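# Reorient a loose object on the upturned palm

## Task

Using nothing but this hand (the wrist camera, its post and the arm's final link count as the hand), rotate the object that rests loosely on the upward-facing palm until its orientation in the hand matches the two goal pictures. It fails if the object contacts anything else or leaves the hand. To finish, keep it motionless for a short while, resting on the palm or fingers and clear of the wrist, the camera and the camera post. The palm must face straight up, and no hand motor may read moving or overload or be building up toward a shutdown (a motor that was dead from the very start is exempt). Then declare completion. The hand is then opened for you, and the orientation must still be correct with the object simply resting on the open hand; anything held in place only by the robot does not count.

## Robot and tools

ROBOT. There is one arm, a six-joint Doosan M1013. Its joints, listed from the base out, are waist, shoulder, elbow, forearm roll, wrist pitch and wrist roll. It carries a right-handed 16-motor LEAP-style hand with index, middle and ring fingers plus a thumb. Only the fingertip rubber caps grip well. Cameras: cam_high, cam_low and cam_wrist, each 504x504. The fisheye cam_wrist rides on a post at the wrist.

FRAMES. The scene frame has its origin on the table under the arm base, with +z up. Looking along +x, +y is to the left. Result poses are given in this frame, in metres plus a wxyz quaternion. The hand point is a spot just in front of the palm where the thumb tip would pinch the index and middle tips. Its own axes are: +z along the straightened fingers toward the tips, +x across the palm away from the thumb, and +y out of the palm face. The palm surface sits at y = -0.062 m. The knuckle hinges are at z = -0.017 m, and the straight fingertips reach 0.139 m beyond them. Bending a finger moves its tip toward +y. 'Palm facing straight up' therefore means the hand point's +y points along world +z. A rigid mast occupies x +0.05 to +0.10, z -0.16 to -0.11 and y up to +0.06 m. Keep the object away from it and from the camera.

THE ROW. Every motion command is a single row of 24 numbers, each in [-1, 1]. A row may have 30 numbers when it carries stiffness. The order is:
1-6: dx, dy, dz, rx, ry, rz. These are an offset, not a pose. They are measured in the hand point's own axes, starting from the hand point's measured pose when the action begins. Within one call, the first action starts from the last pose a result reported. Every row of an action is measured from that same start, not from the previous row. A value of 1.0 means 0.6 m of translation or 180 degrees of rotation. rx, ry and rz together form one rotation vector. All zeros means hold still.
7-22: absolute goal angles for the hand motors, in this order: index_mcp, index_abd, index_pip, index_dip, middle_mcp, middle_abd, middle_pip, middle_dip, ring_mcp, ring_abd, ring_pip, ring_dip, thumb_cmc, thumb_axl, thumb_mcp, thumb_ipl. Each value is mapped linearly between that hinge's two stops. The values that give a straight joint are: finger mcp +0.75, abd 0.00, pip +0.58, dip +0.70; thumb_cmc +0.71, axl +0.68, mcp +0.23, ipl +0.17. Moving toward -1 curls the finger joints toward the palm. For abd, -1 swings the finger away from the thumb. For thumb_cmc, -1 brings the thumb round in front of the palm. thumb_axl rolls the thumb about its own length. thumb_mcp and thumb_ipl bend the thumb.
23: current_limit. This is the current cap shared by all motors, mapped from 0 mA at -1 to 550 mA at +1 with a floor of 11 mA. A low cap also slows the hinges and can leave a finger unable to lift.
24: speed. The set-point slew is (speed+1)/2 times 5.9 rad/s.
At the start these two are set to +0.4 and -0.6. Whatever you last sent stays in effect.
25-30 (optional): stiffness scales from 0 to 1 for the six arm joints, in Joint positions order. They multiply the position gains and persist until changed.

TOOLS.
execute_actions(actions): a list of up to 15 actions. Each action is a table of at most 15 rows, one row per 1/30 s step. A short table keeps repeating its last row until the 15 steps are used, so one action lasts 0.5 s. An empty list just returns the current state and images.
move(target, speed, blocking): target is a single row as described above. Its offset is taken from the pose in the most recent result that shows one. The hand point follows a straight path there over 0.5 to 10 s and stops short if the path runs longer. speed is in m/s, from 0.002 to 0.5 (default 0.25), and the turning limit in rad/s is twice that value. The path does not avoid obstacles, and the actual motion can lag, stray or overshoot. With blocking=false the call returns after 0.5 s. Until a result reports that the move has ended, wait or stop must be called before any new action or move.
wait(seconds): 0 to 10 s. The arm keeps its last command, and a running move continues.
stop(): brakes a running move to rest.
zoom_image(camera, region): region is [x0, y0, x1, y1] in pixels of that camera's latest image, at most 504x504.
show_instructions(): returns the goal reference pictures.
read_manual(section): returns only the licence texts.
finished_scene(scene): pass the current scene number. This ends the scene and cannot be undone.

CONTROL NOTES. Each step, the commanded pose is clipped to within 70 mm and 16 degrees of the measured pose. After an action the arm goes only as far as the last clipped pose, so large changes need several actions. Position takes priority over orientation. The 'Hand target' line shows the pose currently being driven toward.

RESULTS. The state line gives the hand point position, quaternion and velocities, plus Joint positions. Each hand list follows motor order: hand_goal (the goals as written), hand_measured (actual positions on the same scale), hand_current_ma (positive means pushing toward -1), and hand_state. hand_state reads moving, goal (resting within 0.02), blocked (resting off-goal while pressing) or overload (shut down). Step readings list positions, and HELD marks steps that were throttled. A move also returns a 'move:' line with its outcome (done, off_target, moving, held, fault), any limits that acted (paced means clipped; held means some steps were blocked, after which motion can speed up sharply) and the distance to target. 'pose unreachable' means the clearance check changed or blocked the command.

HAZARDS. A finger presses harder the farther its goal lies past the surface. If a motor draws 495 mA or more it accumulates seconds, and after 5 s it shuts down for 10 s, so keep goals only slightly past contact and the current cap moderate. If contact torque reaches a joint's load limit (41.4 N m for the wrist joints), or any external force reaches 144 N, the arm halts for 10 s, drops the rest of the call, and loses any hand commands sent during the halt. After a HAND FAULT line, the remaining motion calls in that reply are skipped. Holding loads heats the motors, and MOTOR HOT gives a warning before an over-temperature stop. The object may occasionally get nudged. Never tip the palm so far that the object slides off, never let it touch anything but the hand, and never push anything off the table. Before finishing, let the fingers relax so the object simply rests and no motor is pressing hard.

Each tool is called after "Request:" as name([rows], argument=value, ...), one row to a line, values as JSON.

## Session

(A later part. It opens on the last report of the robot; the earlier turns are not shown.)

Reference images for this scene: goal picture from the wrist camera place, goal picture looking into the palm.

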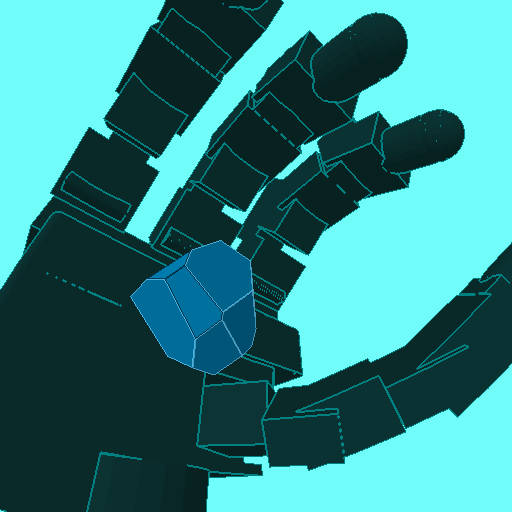

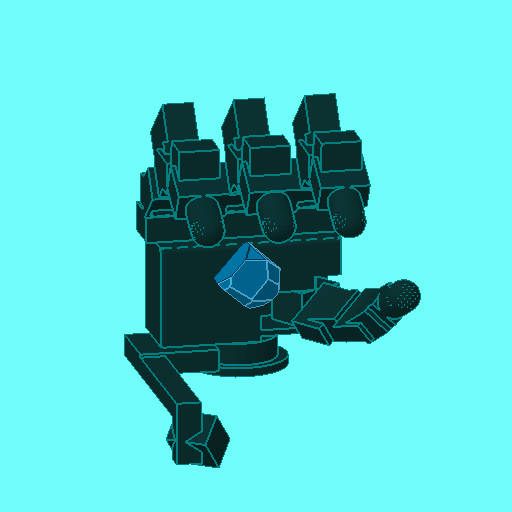

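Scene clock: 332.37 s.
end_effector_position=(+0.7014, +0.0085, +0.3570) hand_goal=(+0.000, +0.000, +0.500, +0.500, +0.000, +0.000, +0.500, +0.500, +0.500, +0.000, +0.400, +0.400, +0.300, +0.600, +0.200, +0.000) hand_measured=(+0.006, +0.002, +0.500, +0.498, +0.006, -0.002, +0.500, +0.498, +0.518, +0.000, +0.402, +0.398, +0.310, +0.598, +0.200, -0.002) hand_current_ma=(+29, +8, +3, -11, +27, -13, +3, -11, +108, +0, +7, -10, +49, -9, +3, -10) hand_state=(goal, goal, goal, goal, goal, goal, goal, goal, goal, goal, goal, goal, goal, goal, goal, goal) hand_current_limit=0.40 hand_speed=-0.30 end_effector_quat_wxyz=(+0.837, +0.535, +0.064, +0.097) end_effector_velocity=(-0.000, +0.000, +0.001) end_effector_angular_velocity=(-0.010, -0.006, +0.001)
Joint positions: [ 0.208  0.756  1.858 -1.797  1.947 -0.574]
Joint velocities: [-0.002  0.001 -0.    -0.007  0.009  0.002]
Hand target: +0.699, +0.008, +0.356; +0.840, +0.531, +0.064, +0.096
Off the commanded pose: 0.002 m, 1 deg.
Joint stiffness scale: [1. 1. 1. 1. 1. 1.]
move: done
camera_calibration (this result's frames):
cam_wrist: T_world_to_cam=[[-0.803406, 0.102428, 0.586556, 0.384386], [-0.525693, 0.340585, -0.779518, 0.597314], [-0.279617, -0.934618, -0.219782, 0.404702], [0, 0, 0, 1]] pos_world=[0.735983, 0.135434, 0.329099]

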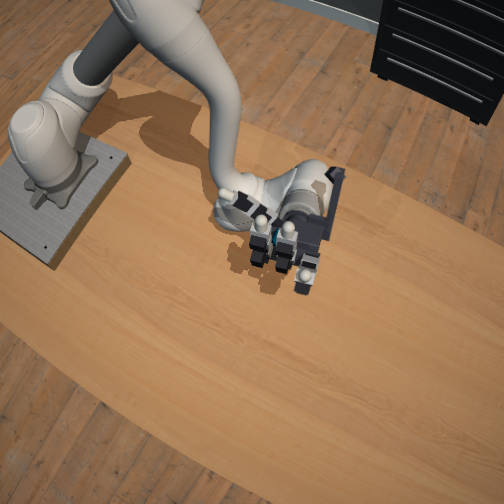

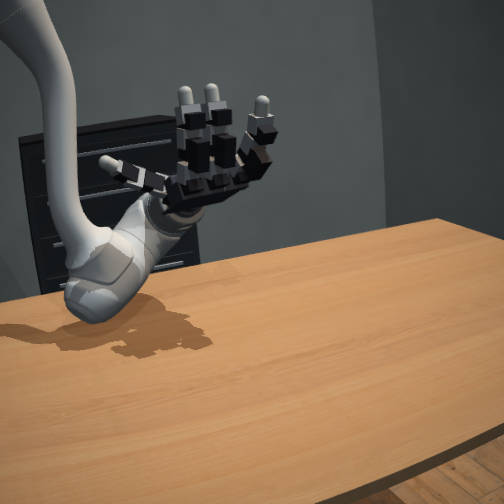

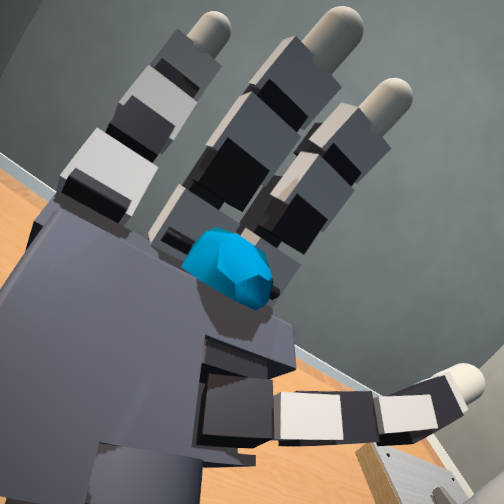

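Request:
move(target=[0,0,0,0.1,0,0,0.75,0,0.5,0.5,0.75,0,0.5,0.5,0.75,0,0.5,0.5,-0.5,0.42,0,-0.3,0.4,-0.2], speed=0.25)

Request:
execute_actions([
  [[0,0,0,0,0,0,0.75,0,0.5,0.5,0.75,0,0.5,0.5,0.75,0,0.5,0.5,-0.5,0.42,-0.5,-0.3,0.4,-0.3]],
  [[0,0,0,0,0,0,0.75,0,0.5,0.5,0.75,0,0.5,0.5,0.75,0,0.5,0.5,-0.5,0.42,-0.4,-1,0.4,-0.5]],
  [[0,0,0,0,0,0,0.75,0,0.5,0.5,0.75,0,0.5,0.5,0.75,0,0.5,0.5,-0.5,0.42,-0.4,-1,0.4,-0.5]],
  [[0,0,0,0,0,0,0.75,0,0.5,0.5,0.75,0,0.5,0.5,0.75,0,0.5,0.5,-0.5,0.42,-0.1,-1,0.4,-0.7]],
  [[0,0,0,0,0,0,0.75,0,0.5,0.5,0.75,0,0.5,0.5,0.75,0,0.5,0.5,-0.5,0.42,-0.1,-1,0.4,-0.7]],
  [[0,0,0,0,0,0,0.75,0,0.5,0.5,0.75,0,0.5,0.5,0.75,0,0.5,0.5,-0.5,0.42,0.3,-0.5,0.4,-0.2]],
  [[0,0,0,0,0,0,0.75,0,0.5,0.5,0.75,0,0.5,0.5,0.75,0,0.5,0.5,0.3,0.5,0.3,0,0.4,-0.2]],
])

Request:
zoom_image(camera="cam_high", region=[230,150,370,290])

Request:
zoom_image(camera="cam_wrist", region=[90,200,330,440])

Scene clock: 346.03 s.
end_effector_position=(+0.6993, +0.0076, +0.3566) hand_goal=(+0.750, +0.000, +0.500, +0.500, +0.750, +0.000, +0.500, +0.500, +0.750, +0.000, +0.500, +0.500, -0.500, +0.420, +0.000, -0.300) hand_measured=(+0.762, +0.002, +0.502, +0.498, +0.760, -0.002, +0.502, +0.498, +0.760, +0.000, +0.502, +0.498, -0.498, +0.422, +0.000, -0.300) hand_current_ma=(+61, +8, +6, -11, +57, -12, +6, -11, +60, +0, +5, -11, +13, +13, +0, +5) hand_state=(goal, goal, goal, goal, goal, goal, goal, goal, goal, goal, goal, goal, goal, goal, goal, goal) hand_current_limit=0.40 hand_speed=-0.20 end_effector_quat_wxyz=(+0.747, +0.655, +0.078, +0.084) end_effector_velocity=(+0.000, -0.001, -0.001) end_effector_angular_velocity=(+0.010, +0.006, -0.002)
Joint positions: [ 0.273  0.666  1.853 -1.589  1.721 -0.634]
Joint velocities: [ 0.    -0.002  0.     0.007 -0.008 -0.004]
Hand target: +0.701, +0.009, +0.357; +0.743, +0.659, +0.079, +0.086
Off the commanded pose: 0.002 m, 1 deg.
Joint stiffness scale: [1. 1. 1. 1. 1. 1.]
move: done
camera_calibration (this result's frames):
cam_wrist: T_world_to_cam=[[-0.758412, -0.0772875, 0.647177, 0.331325], [-0.574024, 0.549522, -0.60706, 0.566911], [-0.30872, -0.831897, -0.461129, 0.508799], [0, 0, 0, 1]] pos_world=[0.733778, 0.137345, 0.364345]

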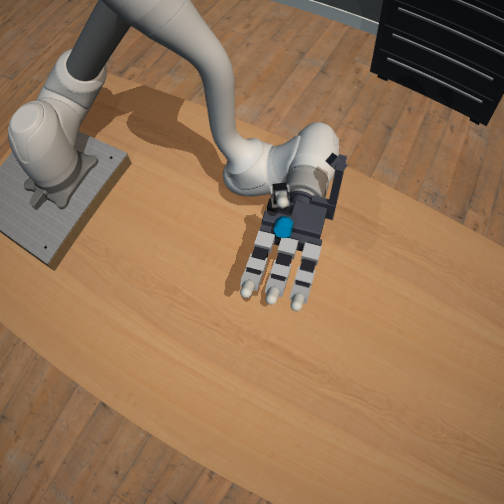

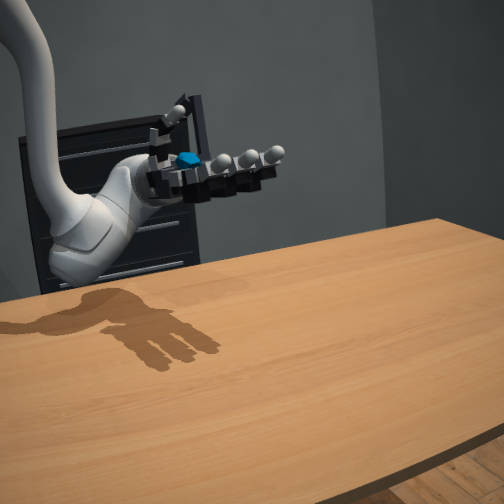

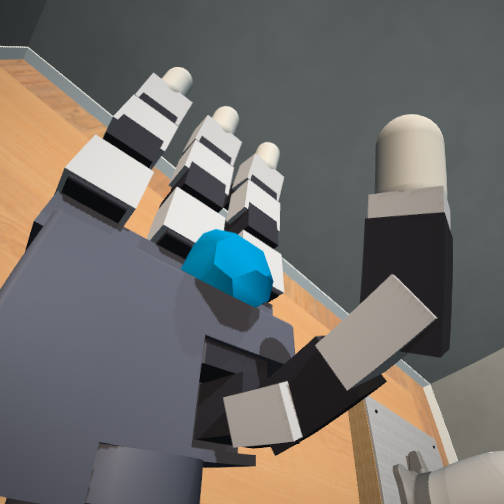

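Scene clock: 349.53 s.
end_effector_position=(+0.6993, +0.0076, +0.3566) hand_goal=(+0.750, +0.000, +0.500, +0.500, +0.750, +0.000, +0.500, +0.500, +0.750, +0.000, +0.500, +0.500, +0.300, +0.500, +0.300, +0.000) hand_measured=(+0.762, +0.002, +0.502, +0.498, +0.760, -0.002, +0.502, +0.498, +0.760, +0.000, +0.502, +0.498, +0.142, +0.498, +0.300, -0.050) hand_current_ma=(+61, +8, +6, -11, +57, -12, +6, -11, +60, +0, +5, -11, -34, -13, -2, -71) hand_state=(goal, goal, goal, goal, goal, goal, goal, goal, goal, goal, goal, goal, moving, goal, goal, moving) hand_current_limit=0.40 hand_speed=-0.20 end_effector_quat_wxyz=(+0.747, +0.655, +0.078, +0.084) end_effector_velocity=(+0.000, +0.000, -0.000) end_effector_angular_velocity=(-0.001, +0.002, -0.000)
Joint positions: [ 0.273  0.666  1.853 -1.589  1.72  -0.634]
Joint velocities: [-0.     0.001  0.     0.     0.    -0.001]
Hand target: +0.699, +0.008, +0.357; +0.747, +0.655, +0.078, +0.084
Off the commanded pose: 0.000 m, 0 deg.
Joint stiffness scale: [1. 1. 1. 1. 1. 1.]
Step readings (end_effector_position; steps 1 to 15: 1st action; 16 to 30: 2nd action; 31 to 45: 3rd action; 46 to 60: 4th action; 61 to 75: 5th action; 76 to 90: 6th action; 91 to 105: 7th action):
0: (+0.6993, +0.0076, +0.3566)
1: (+0.6993, +0.0076, +0.3566)
2: (+0.6993, +0.0076, +0.3566)
4: (+0.6993, +0.0076, +0.3566)
8: (+0.6993, +0.0076, +0.3566)
15: (+0.6993, +0.0076, +0.3566)
16: (+0.6993, +0.0076, +0.3566)
17: (+0.6993, +0.0076, +0.3566)
19: (+0.6993, +0.0076, +0.3566)
23: (+0.6993, +0.0076, +0.3566)
30: (+0.6993, +0.0076, +0.3566)
31: (+0.6993, +0.0076, +0.3566)
32: (+0.6993, +0.0076, +0.3566)
34: (+0.6993, +0.0076, +0.3566)
38: (+0.6993, +0.0076, +0.3566)
45: (+0.6993, +0.0076, +0.3566)
46: (+0.6993, +0.0076, +0.3566)
47: (+0.6993, +0.0076, +0.3566)
49: (+0.6993, +0.0076, +0.3566)
53: (+0.6993, +0.0076, +0.3566)
60: (+0.6993, +0.0076, +0.3566)
61: (+0.6993, +0.0076, +0.3566)
62: (+0.6993, +0.0076, +0.3566)
64: (+0.6993, +0.0076, +0.3566)
68: (+0.6993, +0.0076, +0.3566)
75: (+0.6993, +0.0076, +0.3566)
76: (+0.6993, +0.0076, +0.3566)
77: (+0.6993, +0.0076, +0.3566)
79: (+0.6993, +0.0076, +0.3566)
83: (+0.6993, +0.0076, +0.3566)
90: (+0.6993, +0.0076, +0.3566)
91: (+0.6993, +0.0076, +0.3566)
92: (+0.6993, +0.0076, +0.3566)
94: (+0.6993, +0.0076, +0.3566)
98: (+0.6993, +0.0076, +0.3566)
105: end_effector_position above
camera_calibration (this result's frames):
cam_wrist: T_world_to_cam=[[-0.758361, -0.0773516, 0.647229, 0.331283], [-0.574057, 0.549623, -0.606938, 0.566886], [-0.308785, -0.831824, -0.461217, 0.508854], [0, 0, 0, 1]] pos_world=[0.733783, 0.137329, 0.36434]

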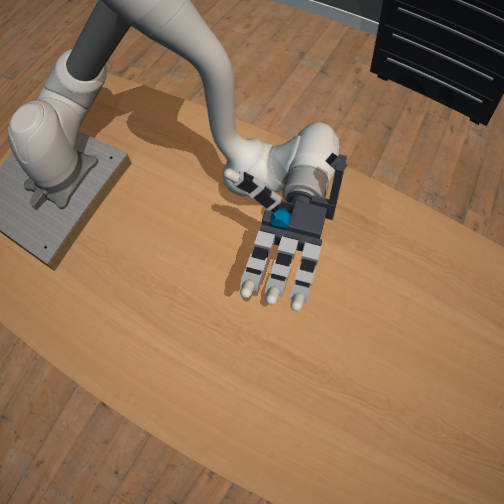

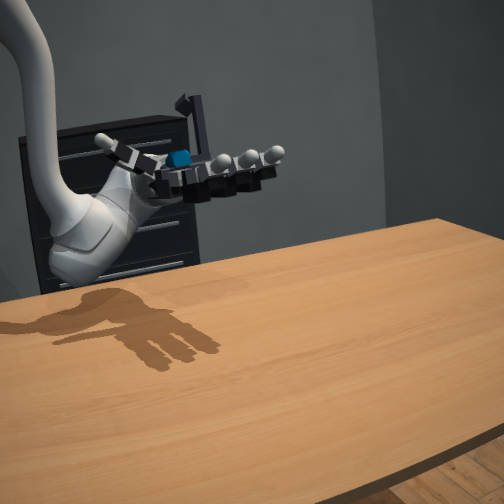

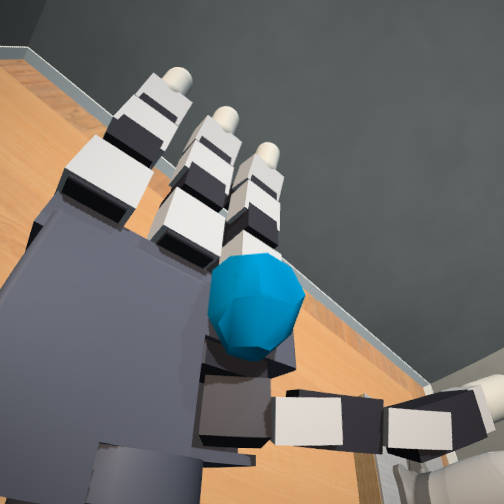

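Region (230, 150, 370, 290) of cam_high's 504x504 image, scaled by 3.600, with more detail than that image has.

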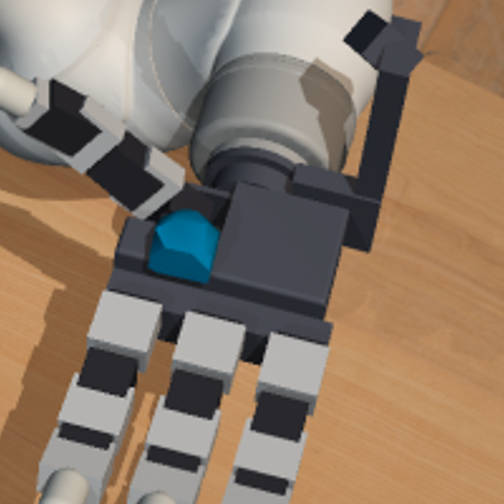

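Region (90, 200, 330, 440) of cam_wrist's 504x504 image, scaled by 2.100, with more detail than that image has.

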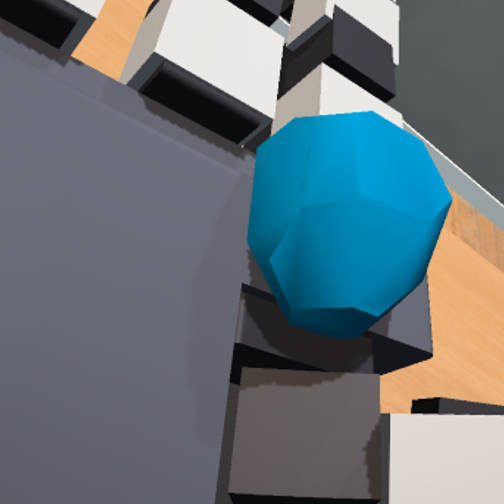

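Request:
execute_actions([
  [[0,0,0,0.04,0,0,0.75,0,0.5,0.5,0.75,0,0.5,0.5,0.75,0,0.5,0.5,0.15,0.68,-0.3,-0.5,0.4,-0.3]],
  [[0,0,0,0,0,0,0.75,0,0.5,0.5,0.75,0,0.5,0.5,0.75,0,0.5,0.5,0.15,0.5,-0.55,-0.7,0.4,-0.7]],
  [[0,0,0,0,0,0,0.75,0,0.5,0.5,0.75,0,0.5,0.5,0.75,0,0.5,0.5,0.15,0.5,-0.55,-0.7,0.4,-0.7]],
])

Request:
zoom_image(camera="cam_high", region=[230,150,370,290])

Request:
zoom_image(camera="cam_wrist", region=[90,200,330,440])

Scene clock: 361.87 s.
end_effector_position=(+0.6972, +0.0064, +0.3562) hand_goal=(+0.750, +0.000, +0.500, +0.500, +0.750, +0.000, +0.500, +0.500, +0.750, +0.000, +0.500, +0.500, +0.150, +0.500, -0.550, -0.700) hand_measured=(+0.762, +0.002, +0.502, +0.498, +0.762, -0.002, +0.502, +0.498, +0.760, +0.000, +0.502, +0.498, +0.162, +0.502, -0.530, -0.696) hand_current_ma=(+64, +7, +7, -10, +61, -11, +7, -10, +62, +0, +7, -10, +59, +9, +135, +22) hand_state=(goal, goal, goal, goal, goal, goal, goal, goal, goal, goal, goal, goal, goal, goal, goal, goal) hand_current_limit=0.40 hand_speed=-0.70 end_effector_quat_wxyz=(+0.708, +0.697, +0.082, +0.077) end_effector_velocity=(-0.000, +0.000, -0.000) end_effector_angular_velocity=(+0.001, -0.001, +0.001)
Joint positions: [ 0.289  0.629  1.849 -1.507  1.641 -0.67 ]
Joint velocities: [ 0.    -0.     0.     0.    -0.001  0.001]
Hand target: +0.697, +0.006, +0.356; +0.708, +0.697, +0.082, +0.077
Off the commanded pose: 0.000 m, 0 deg.
Joint stiffness scale: [1. 1. 1. 1. 1. 1.]
Step readings (end_effector_position; steps 1 to 15: 1st action; 16 to 30: 2nd action; 31 to 45: 3rd action):
0: (+0.6993, +0.0076, +0.3566)
1: (+0.6993, +0.0073, +0.3562)
2: (+0.6990, +0.0065, +0.3548)
4: (+0.6980, +0.0069, +0.3559)
8: (+0.6973, +0.0069, +0.3567)
15: (+0.6972, +0.0064, +0.3562)
16: (+0.6972, +0.0064, +0.3562)
17: (+0.6972, +0.0064, +0.3562)
19: (+0.6972, +0.0064, +0.3562)
23: (+0.6972, +0.0064, +0.3562)
30: (+0.6972, +0.0064, +0.3562)
31: (+0.6972, +0.0064, +0.3562)
32: (+0.6972, +0.0064, +0.3562)
34: (+0.6972, +0.0064, +0.3562)
38: (+0.6972, +0.0064, +0.3562)
45: end_effector_position above
camera_calibration (this result's frames):
cam_wrist: T_world_to_cam=[[-0.739961, -0.146667, 0.656465, 0.314169], [-0.587609, 0.615927, -0.524737, 0.54586], [-0.327373, -0.77403, -0.541945, 0.548389], [0, 0, 0, 1]] pos_world=[0.732753, 0.134338, 0.377388]

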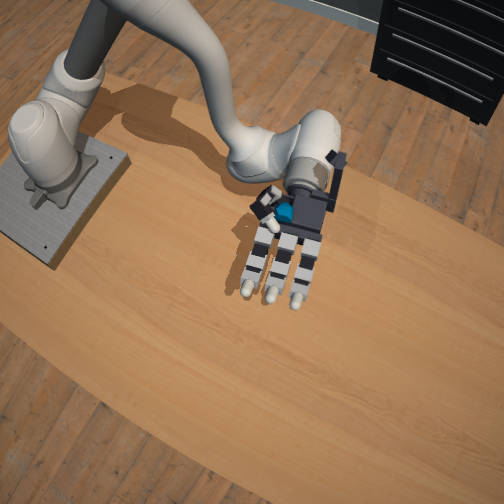

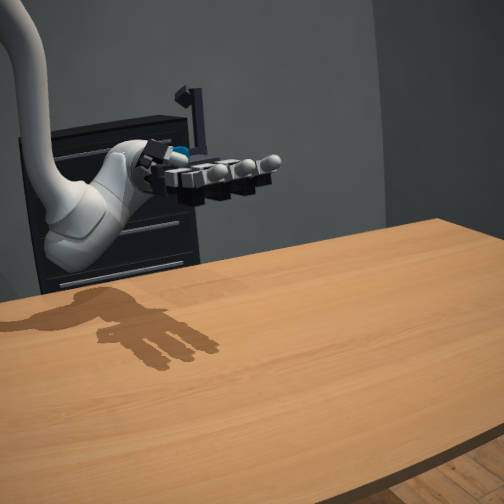

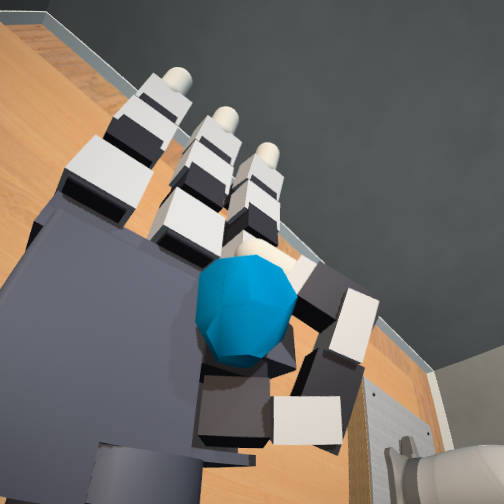

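Region (230, 150, 370, 290) of cam_high's 504x504 image, scaled by 3.600, with more detail than that image has.

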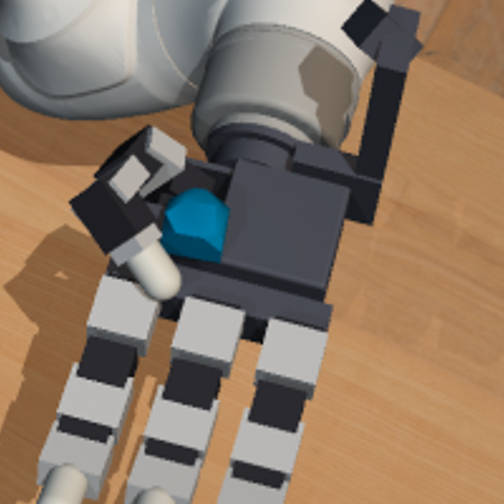

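Region (90, 200, 330, 440) of cam_wrist's 504x504 image, scaled by 2.100, with more detail than that image has.

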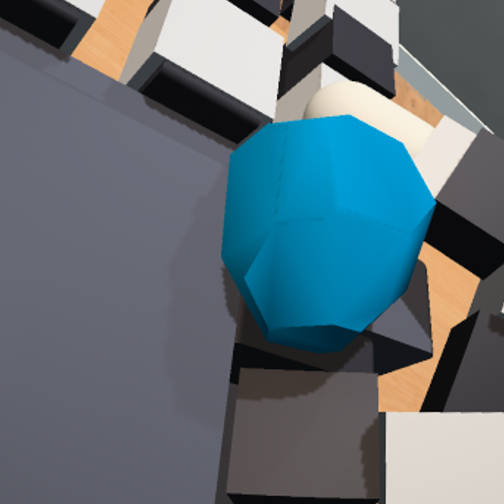

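Request:
execute_actions(actions=[])

Request:
show_instructions()

Scene clock: 383.63 s.
end_effector_position=(+0.6972, +0.0064, +0.3562) hand_goal=(+0.750, +0.000, +0.500, +0.500, +0.750, +0.000, +0.500, +0.500, +0.750, +0.000, +0.500, +0.500, +0.150, +0.500, -0.550, -0.700) hand_measured=(+0.762, +0.002, +0.502, +0.498, +0.762, -0.002, +0.502, +0.498, +0.760, +0.000, +0.502, +0.498, +0.162, +0.502, -0.530, -0.696) hand_current_ma=(+64, +7, +7, -10, +61, -11, +7, -10, +62, +0, +7, -10, +59, +9, +135, +22) hand_state=(goal, goal, goal, goal, goal, goal, goal, goal, goal, goal, goal, goal, goal, goal, goal, goal) hand_current_limit=0.40 hand_speed=-0.70 end_effector_quat_wxyz=(+0.708, +0.697, +0.082, +0.077) end_effector_velocity=(+0.000, +0.000, -0.001) end_effector_angular_velocity=(-0.001, +0.002, -0.000)
Joint positions: [ 0.289  0.629  1.849 -1.507  1.641 -0.67 ]
Joint velocities: [ 0.     0.001  0.001  0.    -0.    -0.001]
Hand target: +0.697, +0.006, +0.356; +0.708, +0.697, +0.082, +0.077
Off the commanded pose: 0.000 m, 0 deg.
Joint stiffness scale: [1. 1. 1. 1. 1. 1.]
camera_calibration (this result's frames):
cam_wrist: T_world_to_cam=[[-0.739961, -0.146667, 0.656465, 0.314169], [-0.587609, 0.615927, -0.524737, 0.54586], [-0.327373, -0.77403, -0.541945, 0.548389], [0, 0, 0, 1]] pos_world=[0.732753, 0.134338, 0.377388]

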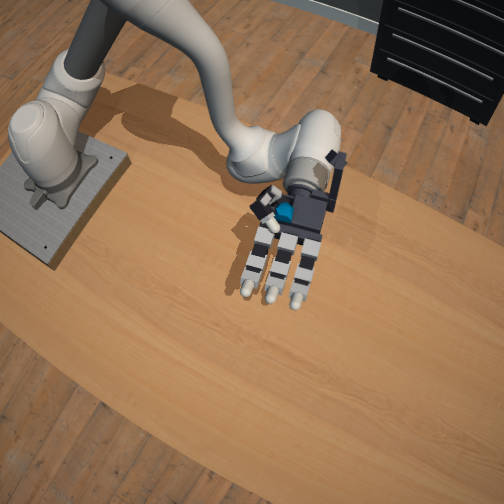

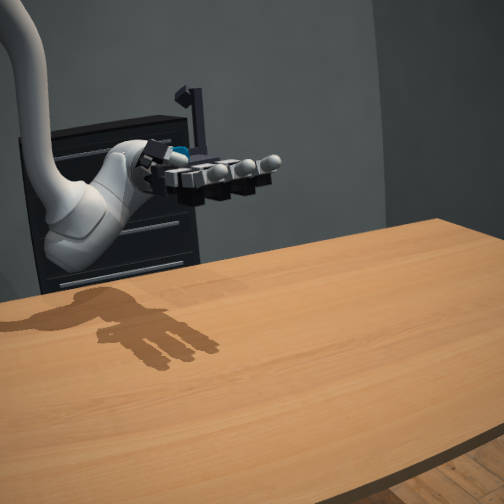

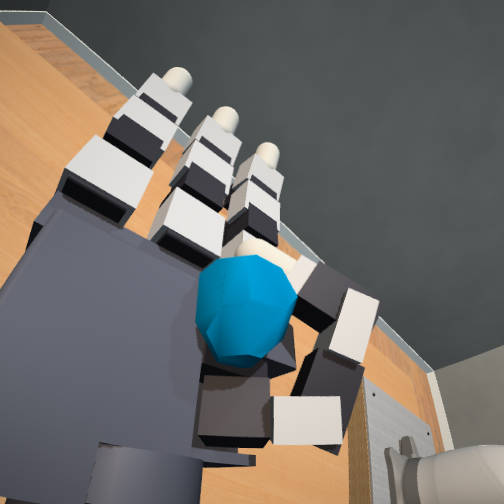

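Reference images for this scene: goal picture from the wrist camera place, goal picture looking into the palm.

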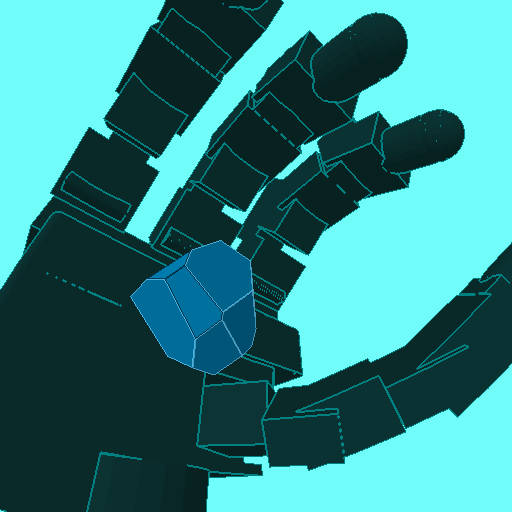

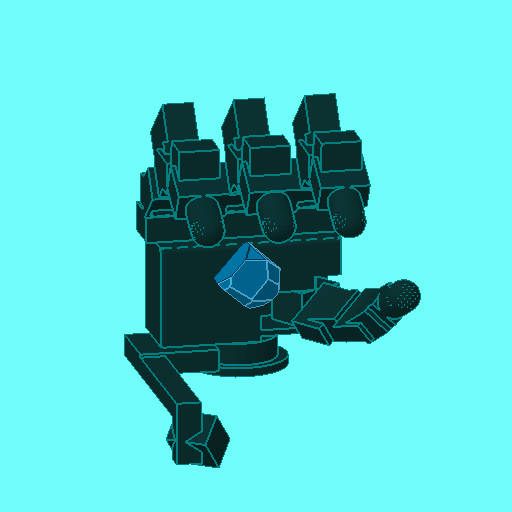

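Request:
execute_actions([
  [[0,0,0,0,0,0,0.75,0,0.5,0.5,0.75,0,0.5,0.5,0.75,0,0.5,0.5,-0.1,0.4,-0.55,-0.7,0.4,-0.8]],
  [[0,0,0,0,0,0,0.75,0,0.5,0.5,0.75,0,0.5,0.5,0.75,0,0.5,0.5,-0.1,0.4,-0.55,-0.7,0.4,-0.8]],
])

Request:
zoom_image(camera="cam_high", region=[230,150,370,290])

Scene clock: 391.53 s.
end_effector_position=(+0.6972, +0.0064, +0.3562) hand_goal=(+0.750, +0.000, +0.500, +0.500, +0.750, +0.000, +0.500, +0.500, +0.750, +0.000, +0.500, +0.500, -0.100, +0.400, -0.550, -0.700) hand_measured=(+0.762, +0.002, +0.502, +0.498, +0.762, -0.002, +0.502, +0.498, +0.760, +0.000, +0.502, +0.498, -0.094, +0.408, -0.552, -0.698) hand_current_ma=(+64, +7, +7, -10, +61, -11, +7, -10, +62, +0, +7, -10, +32, +49, -8, +9) hand_state=(goal, goal, goal, goal, goal, goal, goal, goal, goal, goal, goal, goal, goal, goal, goal, goal) hand_current_limit=0.40 hand_speed=-0.80 end_effector_quat_wxyz=(+0.708, +0.697, +0.082, +0.077) end_effector_velocity=(-0.000, -0.000, -0.000) end_effector_angular_velocity=(-0.001, +0.000, -0.000)
Joint positions: [ 0.289  0.629  1.849 -1.507  1.641 -0.67 ]
Joint velocities: [0.    0.001 0.    0.    0.001 0.001]
Hand target: +0.697, +0.006, +0.356; +0.708, +0.697, +0.082, +0.077
Off the commanded pose: 0.000 m, 0 deg.
Joint stiffness scale: [1. 1. 1. 1. 1. 1.]
Step readings (end_effector_position; steps 1 to 15: 1st action; 16 to 30: 2nd action):
0: (+0.6972, +0.0064, +0.3562)
1: (+0.6972, +0.0064, +0.3562)
2: (+0.6972, +0.0064, +0.3562)
4: (+0.6972, +0.0064, +0.3562)
8: (+0.6972, +0.0064, +0.3562)
15: (+0.6972, +0.0064, +0.3562)
16: (+0.6972, +0.0064, +0.3562)
17: (+0.6972, +0.0064, +0.3562)
19: (+0.6972, +0.0064, +0.3562)
23: (+0.6972, +0.0064, +0.3562)
30: end_effector_position above
camera_calibration (this result's frames):
cam_wrist: T_world_to_cam=[[-0.739961, -0.146667, 0.656465, 0.314169], [-0.587609, 0.615927, -0.524737, 0.54586], [-0.327373, -0.77403, -0.541945, 0.548389], [0, 0, 0, 1]] pos_world=[0.732753, 0.134338, 0.377388]

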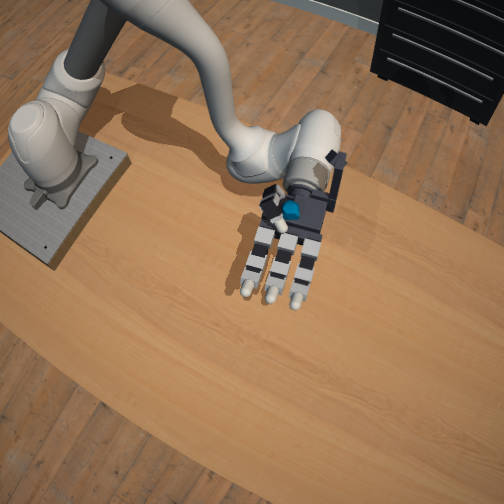

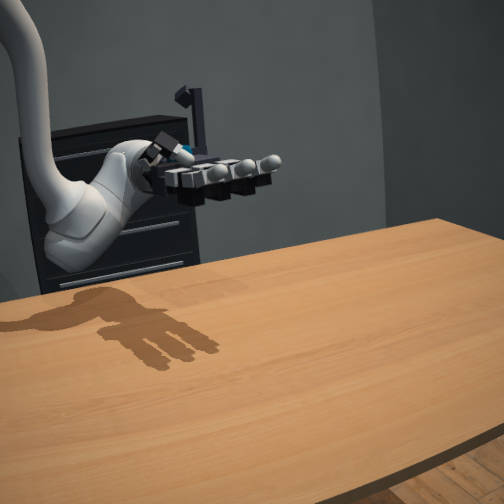

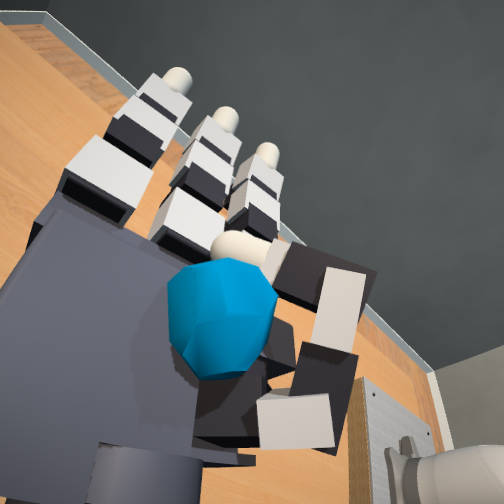

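Region (230, 150, 370, 290) of cam_high's 504x504 image, scaled by 3.600, with more detail than that image has.

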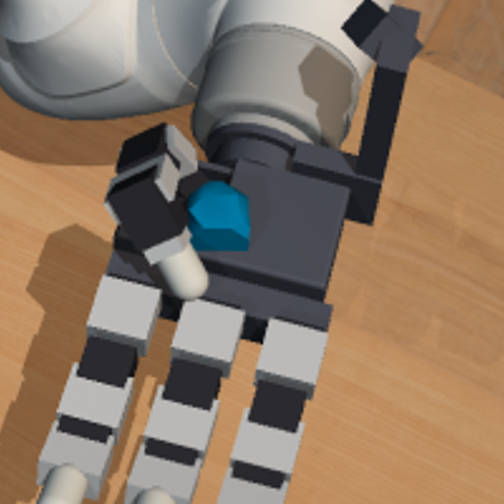

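Request:
execute_actions([
  [[0,0,0,0,0,0,0.75,0,0.5,0.5,0.75,0,0.5,0.5,0.75,0,0.5,0.5,-0.1,0.4,-0.6,-0.95,0.4,-0.8]],
  [[0,0,0,0,0,0,0.75,0,0.5,0.5,0.75,0,0.5,0.5,0.75,0,0.5,0.5,-0.1,0.4,-0.6,-0.95,0.4,-0.8]],
])

Request:
zoom_image(camera="cam_high", region=[230,150,370,290])

Scene clock: 397.80 s.
end_effector_position=(+0.6972, +0.0064, +0.3562) hand_goal=(+0.750, +0.000, +0.500, +0.500, +0.750, +0.000, +0.500, +0.500, +0.750, +0.000, +0.500, +0.500, -0.100, +0.400, -0.600, -0.950) hand_measured=(+0.762, +0.002, +0.502, +0.498, +0.762, -0.002, +0.502, +0.498, +0.760, +0.000, +0.502, +0.498, -0.092, +0.398, -0.580, -0.782) hand_current_ma=(+64, +7, +7, -10, +61, -11, +7, -10, +62, +0, +7, -10, +38, -6, +134, +385) hand_state=(goal, goal, goal, goal, goal, goal, goal, goal, goal, goal, goal, goal, goal, goal, goal, blocked) hand_current_limit=0.40 hand_speed=-0.80 end_effector_quat_wxyz=(+0.708, +0.697, +0.082, +0.077) end_effector_velocity=(-0.000, +0.000, -0.000) end_effector_angular_velocity=(-0.000, +0.002, +0.001)
Joint positions: [ 0.289  0.629  1.849 -1.507  1.641 -0.67 ]
Joint velocities: [ 0.    -0.     0.001 -0.    -0.001 -0.001]
Hand target: +0.697, +0.006, +0.356; +0.708, +0.697, +0.082, +0.077
Off the commanded pose: 0.000 m, 0 deg.
Joint stiffness scale: [1. 1. 1. 1. 1. 1.]
Step readings (end_effector_position; steps 1 to 15: 1st action; 16 to 30: 2nd action):
0: (+0.6972, +0.0064, +0.3562)
1: (+0.6972, +0.0064, +0.3562)
2: (+0.6972, +0.0064, +0.3562)
4: (+0.6972, +0.0064, +0.3562)
8: (+0.6972, +0.0064, +0.3562)
15: (+0.6972, +0.0064, +0.3562)
16: (+0.6972, +0.0064, +0.3562)
17: (+0.6972, +0.0064, +0.3562)
19: (+0.6972, +0.0064, +0.3562)
23: (+0.6972, +0.0064, +0.3562)
30: end_effector_position above
camera_calibration (this result's frames):
cam_wrist: T_world_to_cam=[[-0.739961, -0.146667, 0.656465, 0.314169], [-0.587609, 0.615927, -0.524737, 0.54586], [-0.327373, -0.77403, -0.541945, 0.548389], [0, 0, 0, 1]] pos_world=[0.732753, 0.134338, 0.377388]

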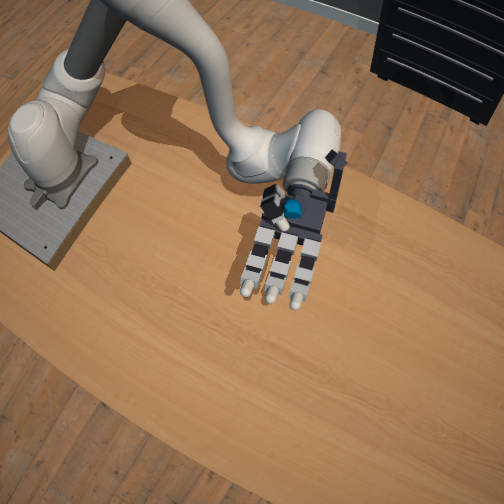

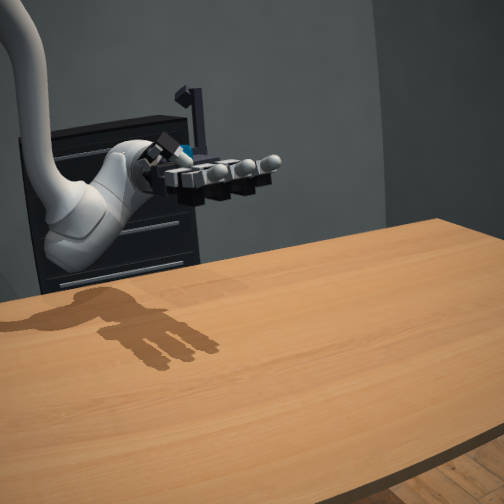

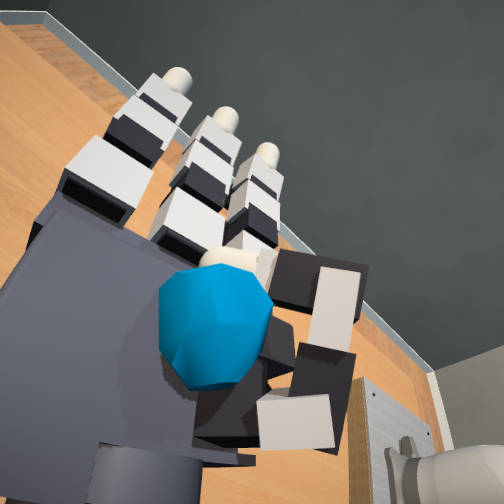

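Region (230, 150, 370, 290) of cam_high's 504x504 image, scaled by 3.600, with more detail than that image has.

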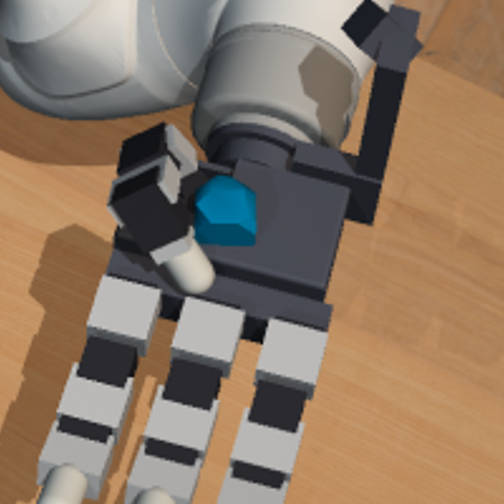

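Request:
execute_actions([
  [[0,0,0,0,0,0,0.75,0,0.5,0.5,0.75,0,0.5,0.5,0.75,0,0.5,0.5,-0.1,0.3,-0.58,-0.95,0.4,-0.8]],
  [[0,0,0,0,0,0,0.75,0,0.5,0.5,0.75,0,0.5,0.5,0.75,0,0.5,0.5,-0.1,0.3,-0.58,-0.95,0.4,-0.8]],
])

Request:
zoom_image(camera="cam_high", region=[230,150,370,290])

Scene clock: 404.77 s.
end_effector_position=(+0.6972, +0.0064, +0.3562) hand_goal=(+0.750, +0.000, +0.500, +0.500, +0.750, +0.000, +0.500, +0.500, +0.750, +0.000, +0.500, +0.500, -0.100, +0.300, -0.580, -0.950) hand_measured=(+0.762, +0.002, +0.502, +0.498, +0.762, -0.002, +0.502, +0.498, +0.760, +0.000, +0.502, +0.498, -0.098, +0.370, -0.562, -0.794) hand_current_ma=(+64, +7, +7, -10, +61, -11, +7, -10, +62, +0, +7, -10, +12, +385, +118, +385) hand_state=(goal, goal, goal, goal, goal, goal, goal, goal, goal, goal, goal, goal, goal, blocked, goal, blocked) hand_current_limit=0.40 hand_speed=-0.80 end_effector_quat_wxyz=(+0.708, +0.697, +0.082, +0.077) end_effector_velocity=(+0.000, +0.000, -0.000) end_effector_angular_velocity=(+0.001, -0.002, +0.000)
Joint positions: [ 0.289  0.629  1.849 -1.507  1.641 -0.67 ]
Joint velocities: [ 0.     0.    -0.001  0.    -0.001  0.002]
Hand target: +0.697, +0.006, +0.356; +0.708, +0.697, +0.082, +0.077
Off the commanded pose: 0.000 m, 0 deg.
Joint stiffness scale: [1. 1. 1. 1. 1. 1.]
Step readings (end_effector_position; steps 1 to 15: 1st action; 16 to 30: 2nd action):
0: (+0.6972, +0.0064, +0.3562)
1: (+0.6972, +0.0064, +0.3562)
2: (+0.6972, +0.0064, +0.3562)
4: (+0.6972, +0.0064, +0.3562)
8: (+0.6972, +0.0064, +0.3562)
15: (+0.6972, +0.0064, +0.3562)
16: (+0.6972, +0.0064, +0.3562)
17: (+0.6972, +0.0064, +0.3562)
19: (+0.6972, +0.0064, +0.3562)
23: (+0.6972, +0.0064, +0.3562)
30: end_effector_position above
camera_calibration (this result's frames):
cam_wrist: T_world_to_cam=[[-0.739961, -0.146667, 0.656465, 0.314169], [-0.587609, 0.615927, -0.524737, 0.54586], [-0.327373, -0.77403, -0.541945, 0.548389], [0, 0, 0, 1]] pos_world=[0.732753, 0.134338, 0.377388]

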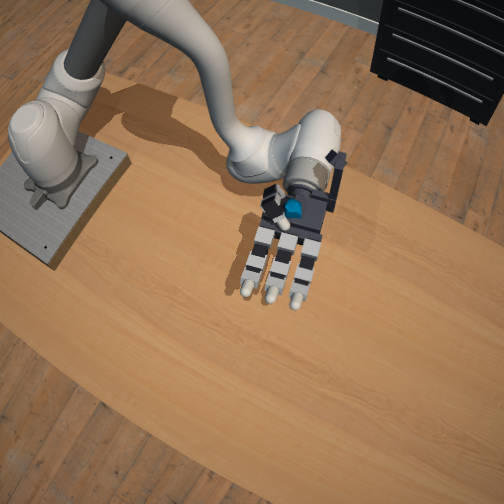

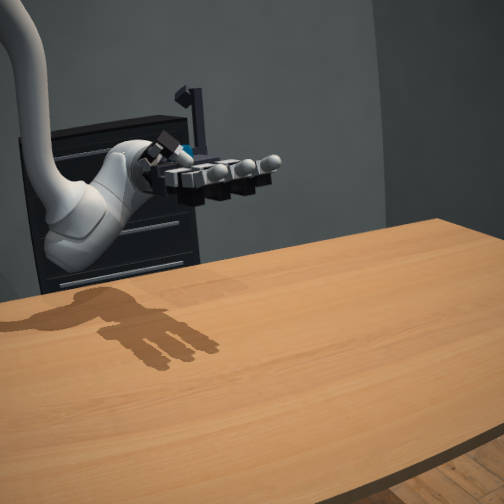

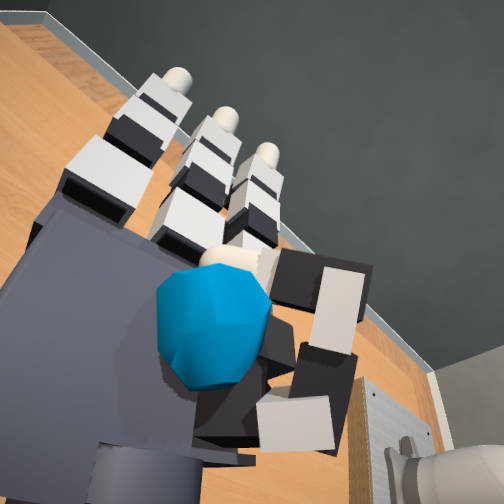

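Region (230, 150, 370, 290) of cam_high's 504x504 image, scaled by 3.600, with more detail than that image has.

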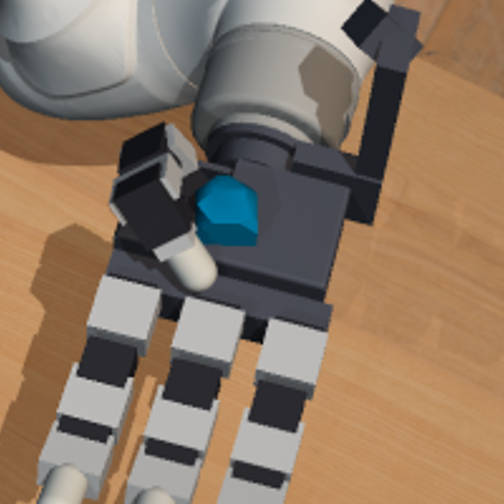

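Request:
execute_actions([
  [[0,0,0,0,0,0,0.75,0,0.5,0.5,0.6,0.15,-0.5,-0.6,0.75,0,0.5,0.5,-0.05,0.42,-0.5,-0.45,0.4,-0.6]],
  [[0,0,0,0,0,0,0.75,0,0.5,0.5,0.6,0.15,-0.5,-0.6,0.75,0,0.5,0.5,-0.05,0.42,-0.5,-0.45,0.4,-0.6]],
  [[0,0,0,0,0,0,0.75,0,0.5,0.5,0.6,0.15,-0.5,-0.6,0.75,0,0.5,0.5,-0.05,0.42,-0.5,-0.45,0.4,-0.6]],
  [[0,0,0,0,0,0,0.75,0,0.5,0.5,0.55,0.15,-0.88,-0.6,0.75,0,0.5,0.5,-0.05,0.42,-0.5,-0.45,0.4,-0.7]],
  [[0,0,0,0,0,0,0.75,0,0.5,0.5,0.55,0.15,-0.88,-0.6,0.75,0,0.5,0.5,-0.05,0.42,-0.5,-0.45,0.4,-0.7]],
])

Request:
zoom_image(camera="cam_high", region=[230,150,370,290])

Scene clock: 424.60 s.
end_effector_position=(+0.6972, +0.0064, +0.3562) hand_goal=(+0.750, +0.000, +0.500, +0.500, +0.550, +0.150, -0.880, -0.600, +0.750, +0.000, +0.500, +0.500, -0.050, +0.420, -0.500, -0.450) hand_measured=(+0.762, +0.002, +0.502, +0.498, +0.568, +0.148, -0.878, -0.598, +0.760, +0.000, +0.502, +0.498, -0.050, +0.420, -0.508, -0.454) hand_current_ma=(+64, +7, +7, -10, +98, -13, +7, +11, +62, +0, +7, -10, -4, +5, -61, -32) hand_state=(goal, goal, goal, goal, goal, goal, goal, goal, goal, goal, goal, goal, goal, goal, goal, goal) hand_current_limit=0.40 hand_speed=-0.70 end_effector_quat_wxyz=(+0.708, +0.697, +0.082, +0.077) end_effector_velocity=(-0.000, +0.000, -0.000) end_effector_angular_velocity=(+0.000, -0.003, -0.000)
Joint positions: [ 0.289  0.629  1.849 -1.507  1.641 -0.67 ]
Joint velocities: [ 0.     0.    -0.     0.     0.     0.003]
Hand target: +0.697, +0.006, +0.356; +0.708, +0.697, +0.082, +0.077
Off the commanded pose: 0.000 m, 0 deg.
Joint stiffness scale: [1. 1. 1. 1. 1. 1.]
Step readings (end_effector_position; steps 1 to 15: 1st action; 16 to 30: 2nd action; 31 to 45: 3rd action; 46 to 60: 4th action; 61 to 75: 5th action):
0: (+0.6972, +0.0064, +0.3562)
1: (+0.6972, +0.0064, +0.3562)
2: (+0.6972, +0.0064, +0.3562)
4: (+0.6972, +0.0064, +0.3562)
8: (+0.6972, +0.0064, +0.3562)
15: (+0.6972, +0.0064, +0.3562)
16: (+0.6972, +0.0064, +0.3562)
17: (+0.6972, +0.0064, +0.3562)
19: (+0.6972, +0.0064, +0.3562)
23: (+0.6972, +0.0064, +0.3562)
30: (+0.6972, +0.0064, +0.3562)
31: (+0.6972, +0.0064, +0.3562)
32: (+0.6972, +0.0064, +0.3562)
34: (+0.6972, +0.0064, +0.3562)
38: (+0.6972, +0.0064, +0.3562)
45: (+0.6972, +0.0064, +0.3562)
46: (+0.6972, +0.0064, +0.3562)
47: (+0.6972, +0.0064, +0.3562)
49: (+0.6972, +0.0064, +0.3562)
53: (+0.6972, +0.0064, +0.3562)
60: (+0.6972, +0.0064, +0.3562)
61: (+0.6972, +0.0064, +0.3562)
62: (+0.6972, +0.0064, +0.3562)
64: (+0.6972, +0.0064, +0.3562)
68: (+0.6972, +0.0064, +0.3562)
75: end_effector_position above
camera_calibration (this result's frames):
cam_wrist: T_world_to_cam=[[-0.739961, -0.146667, 0.656465, 0.314169], [-0.587609, 0.615927, -0.524737, 0.54586], [-0.327373, -0.77403, -0.541945, 0.548389], [0, 0, 0, 1]] pos_world=[0.732753, 0.134338, 0.377388]

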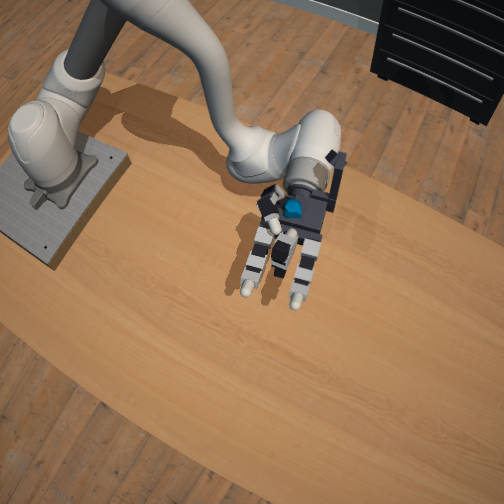

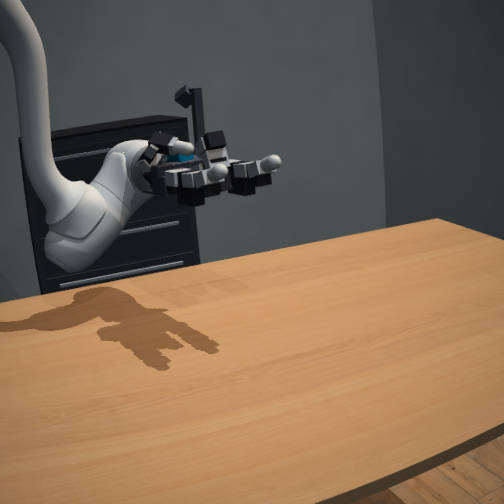

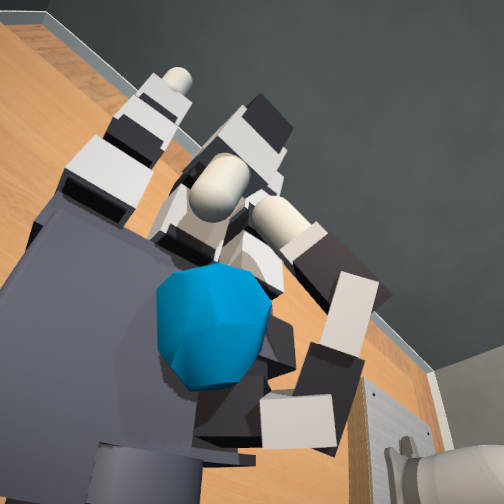

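Region (230, 150, 370, 290) of cam_high's 504x504 image, scaled by 3.600, with more detail than that image has.

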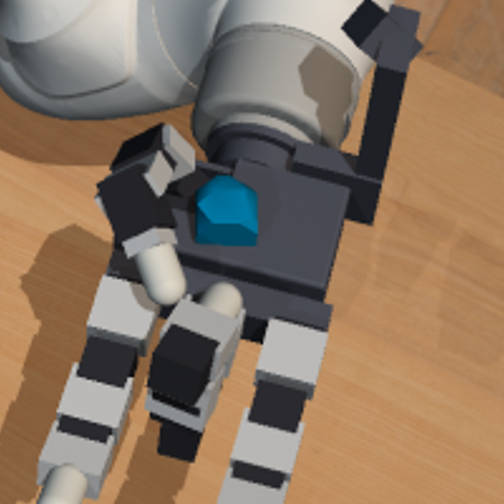

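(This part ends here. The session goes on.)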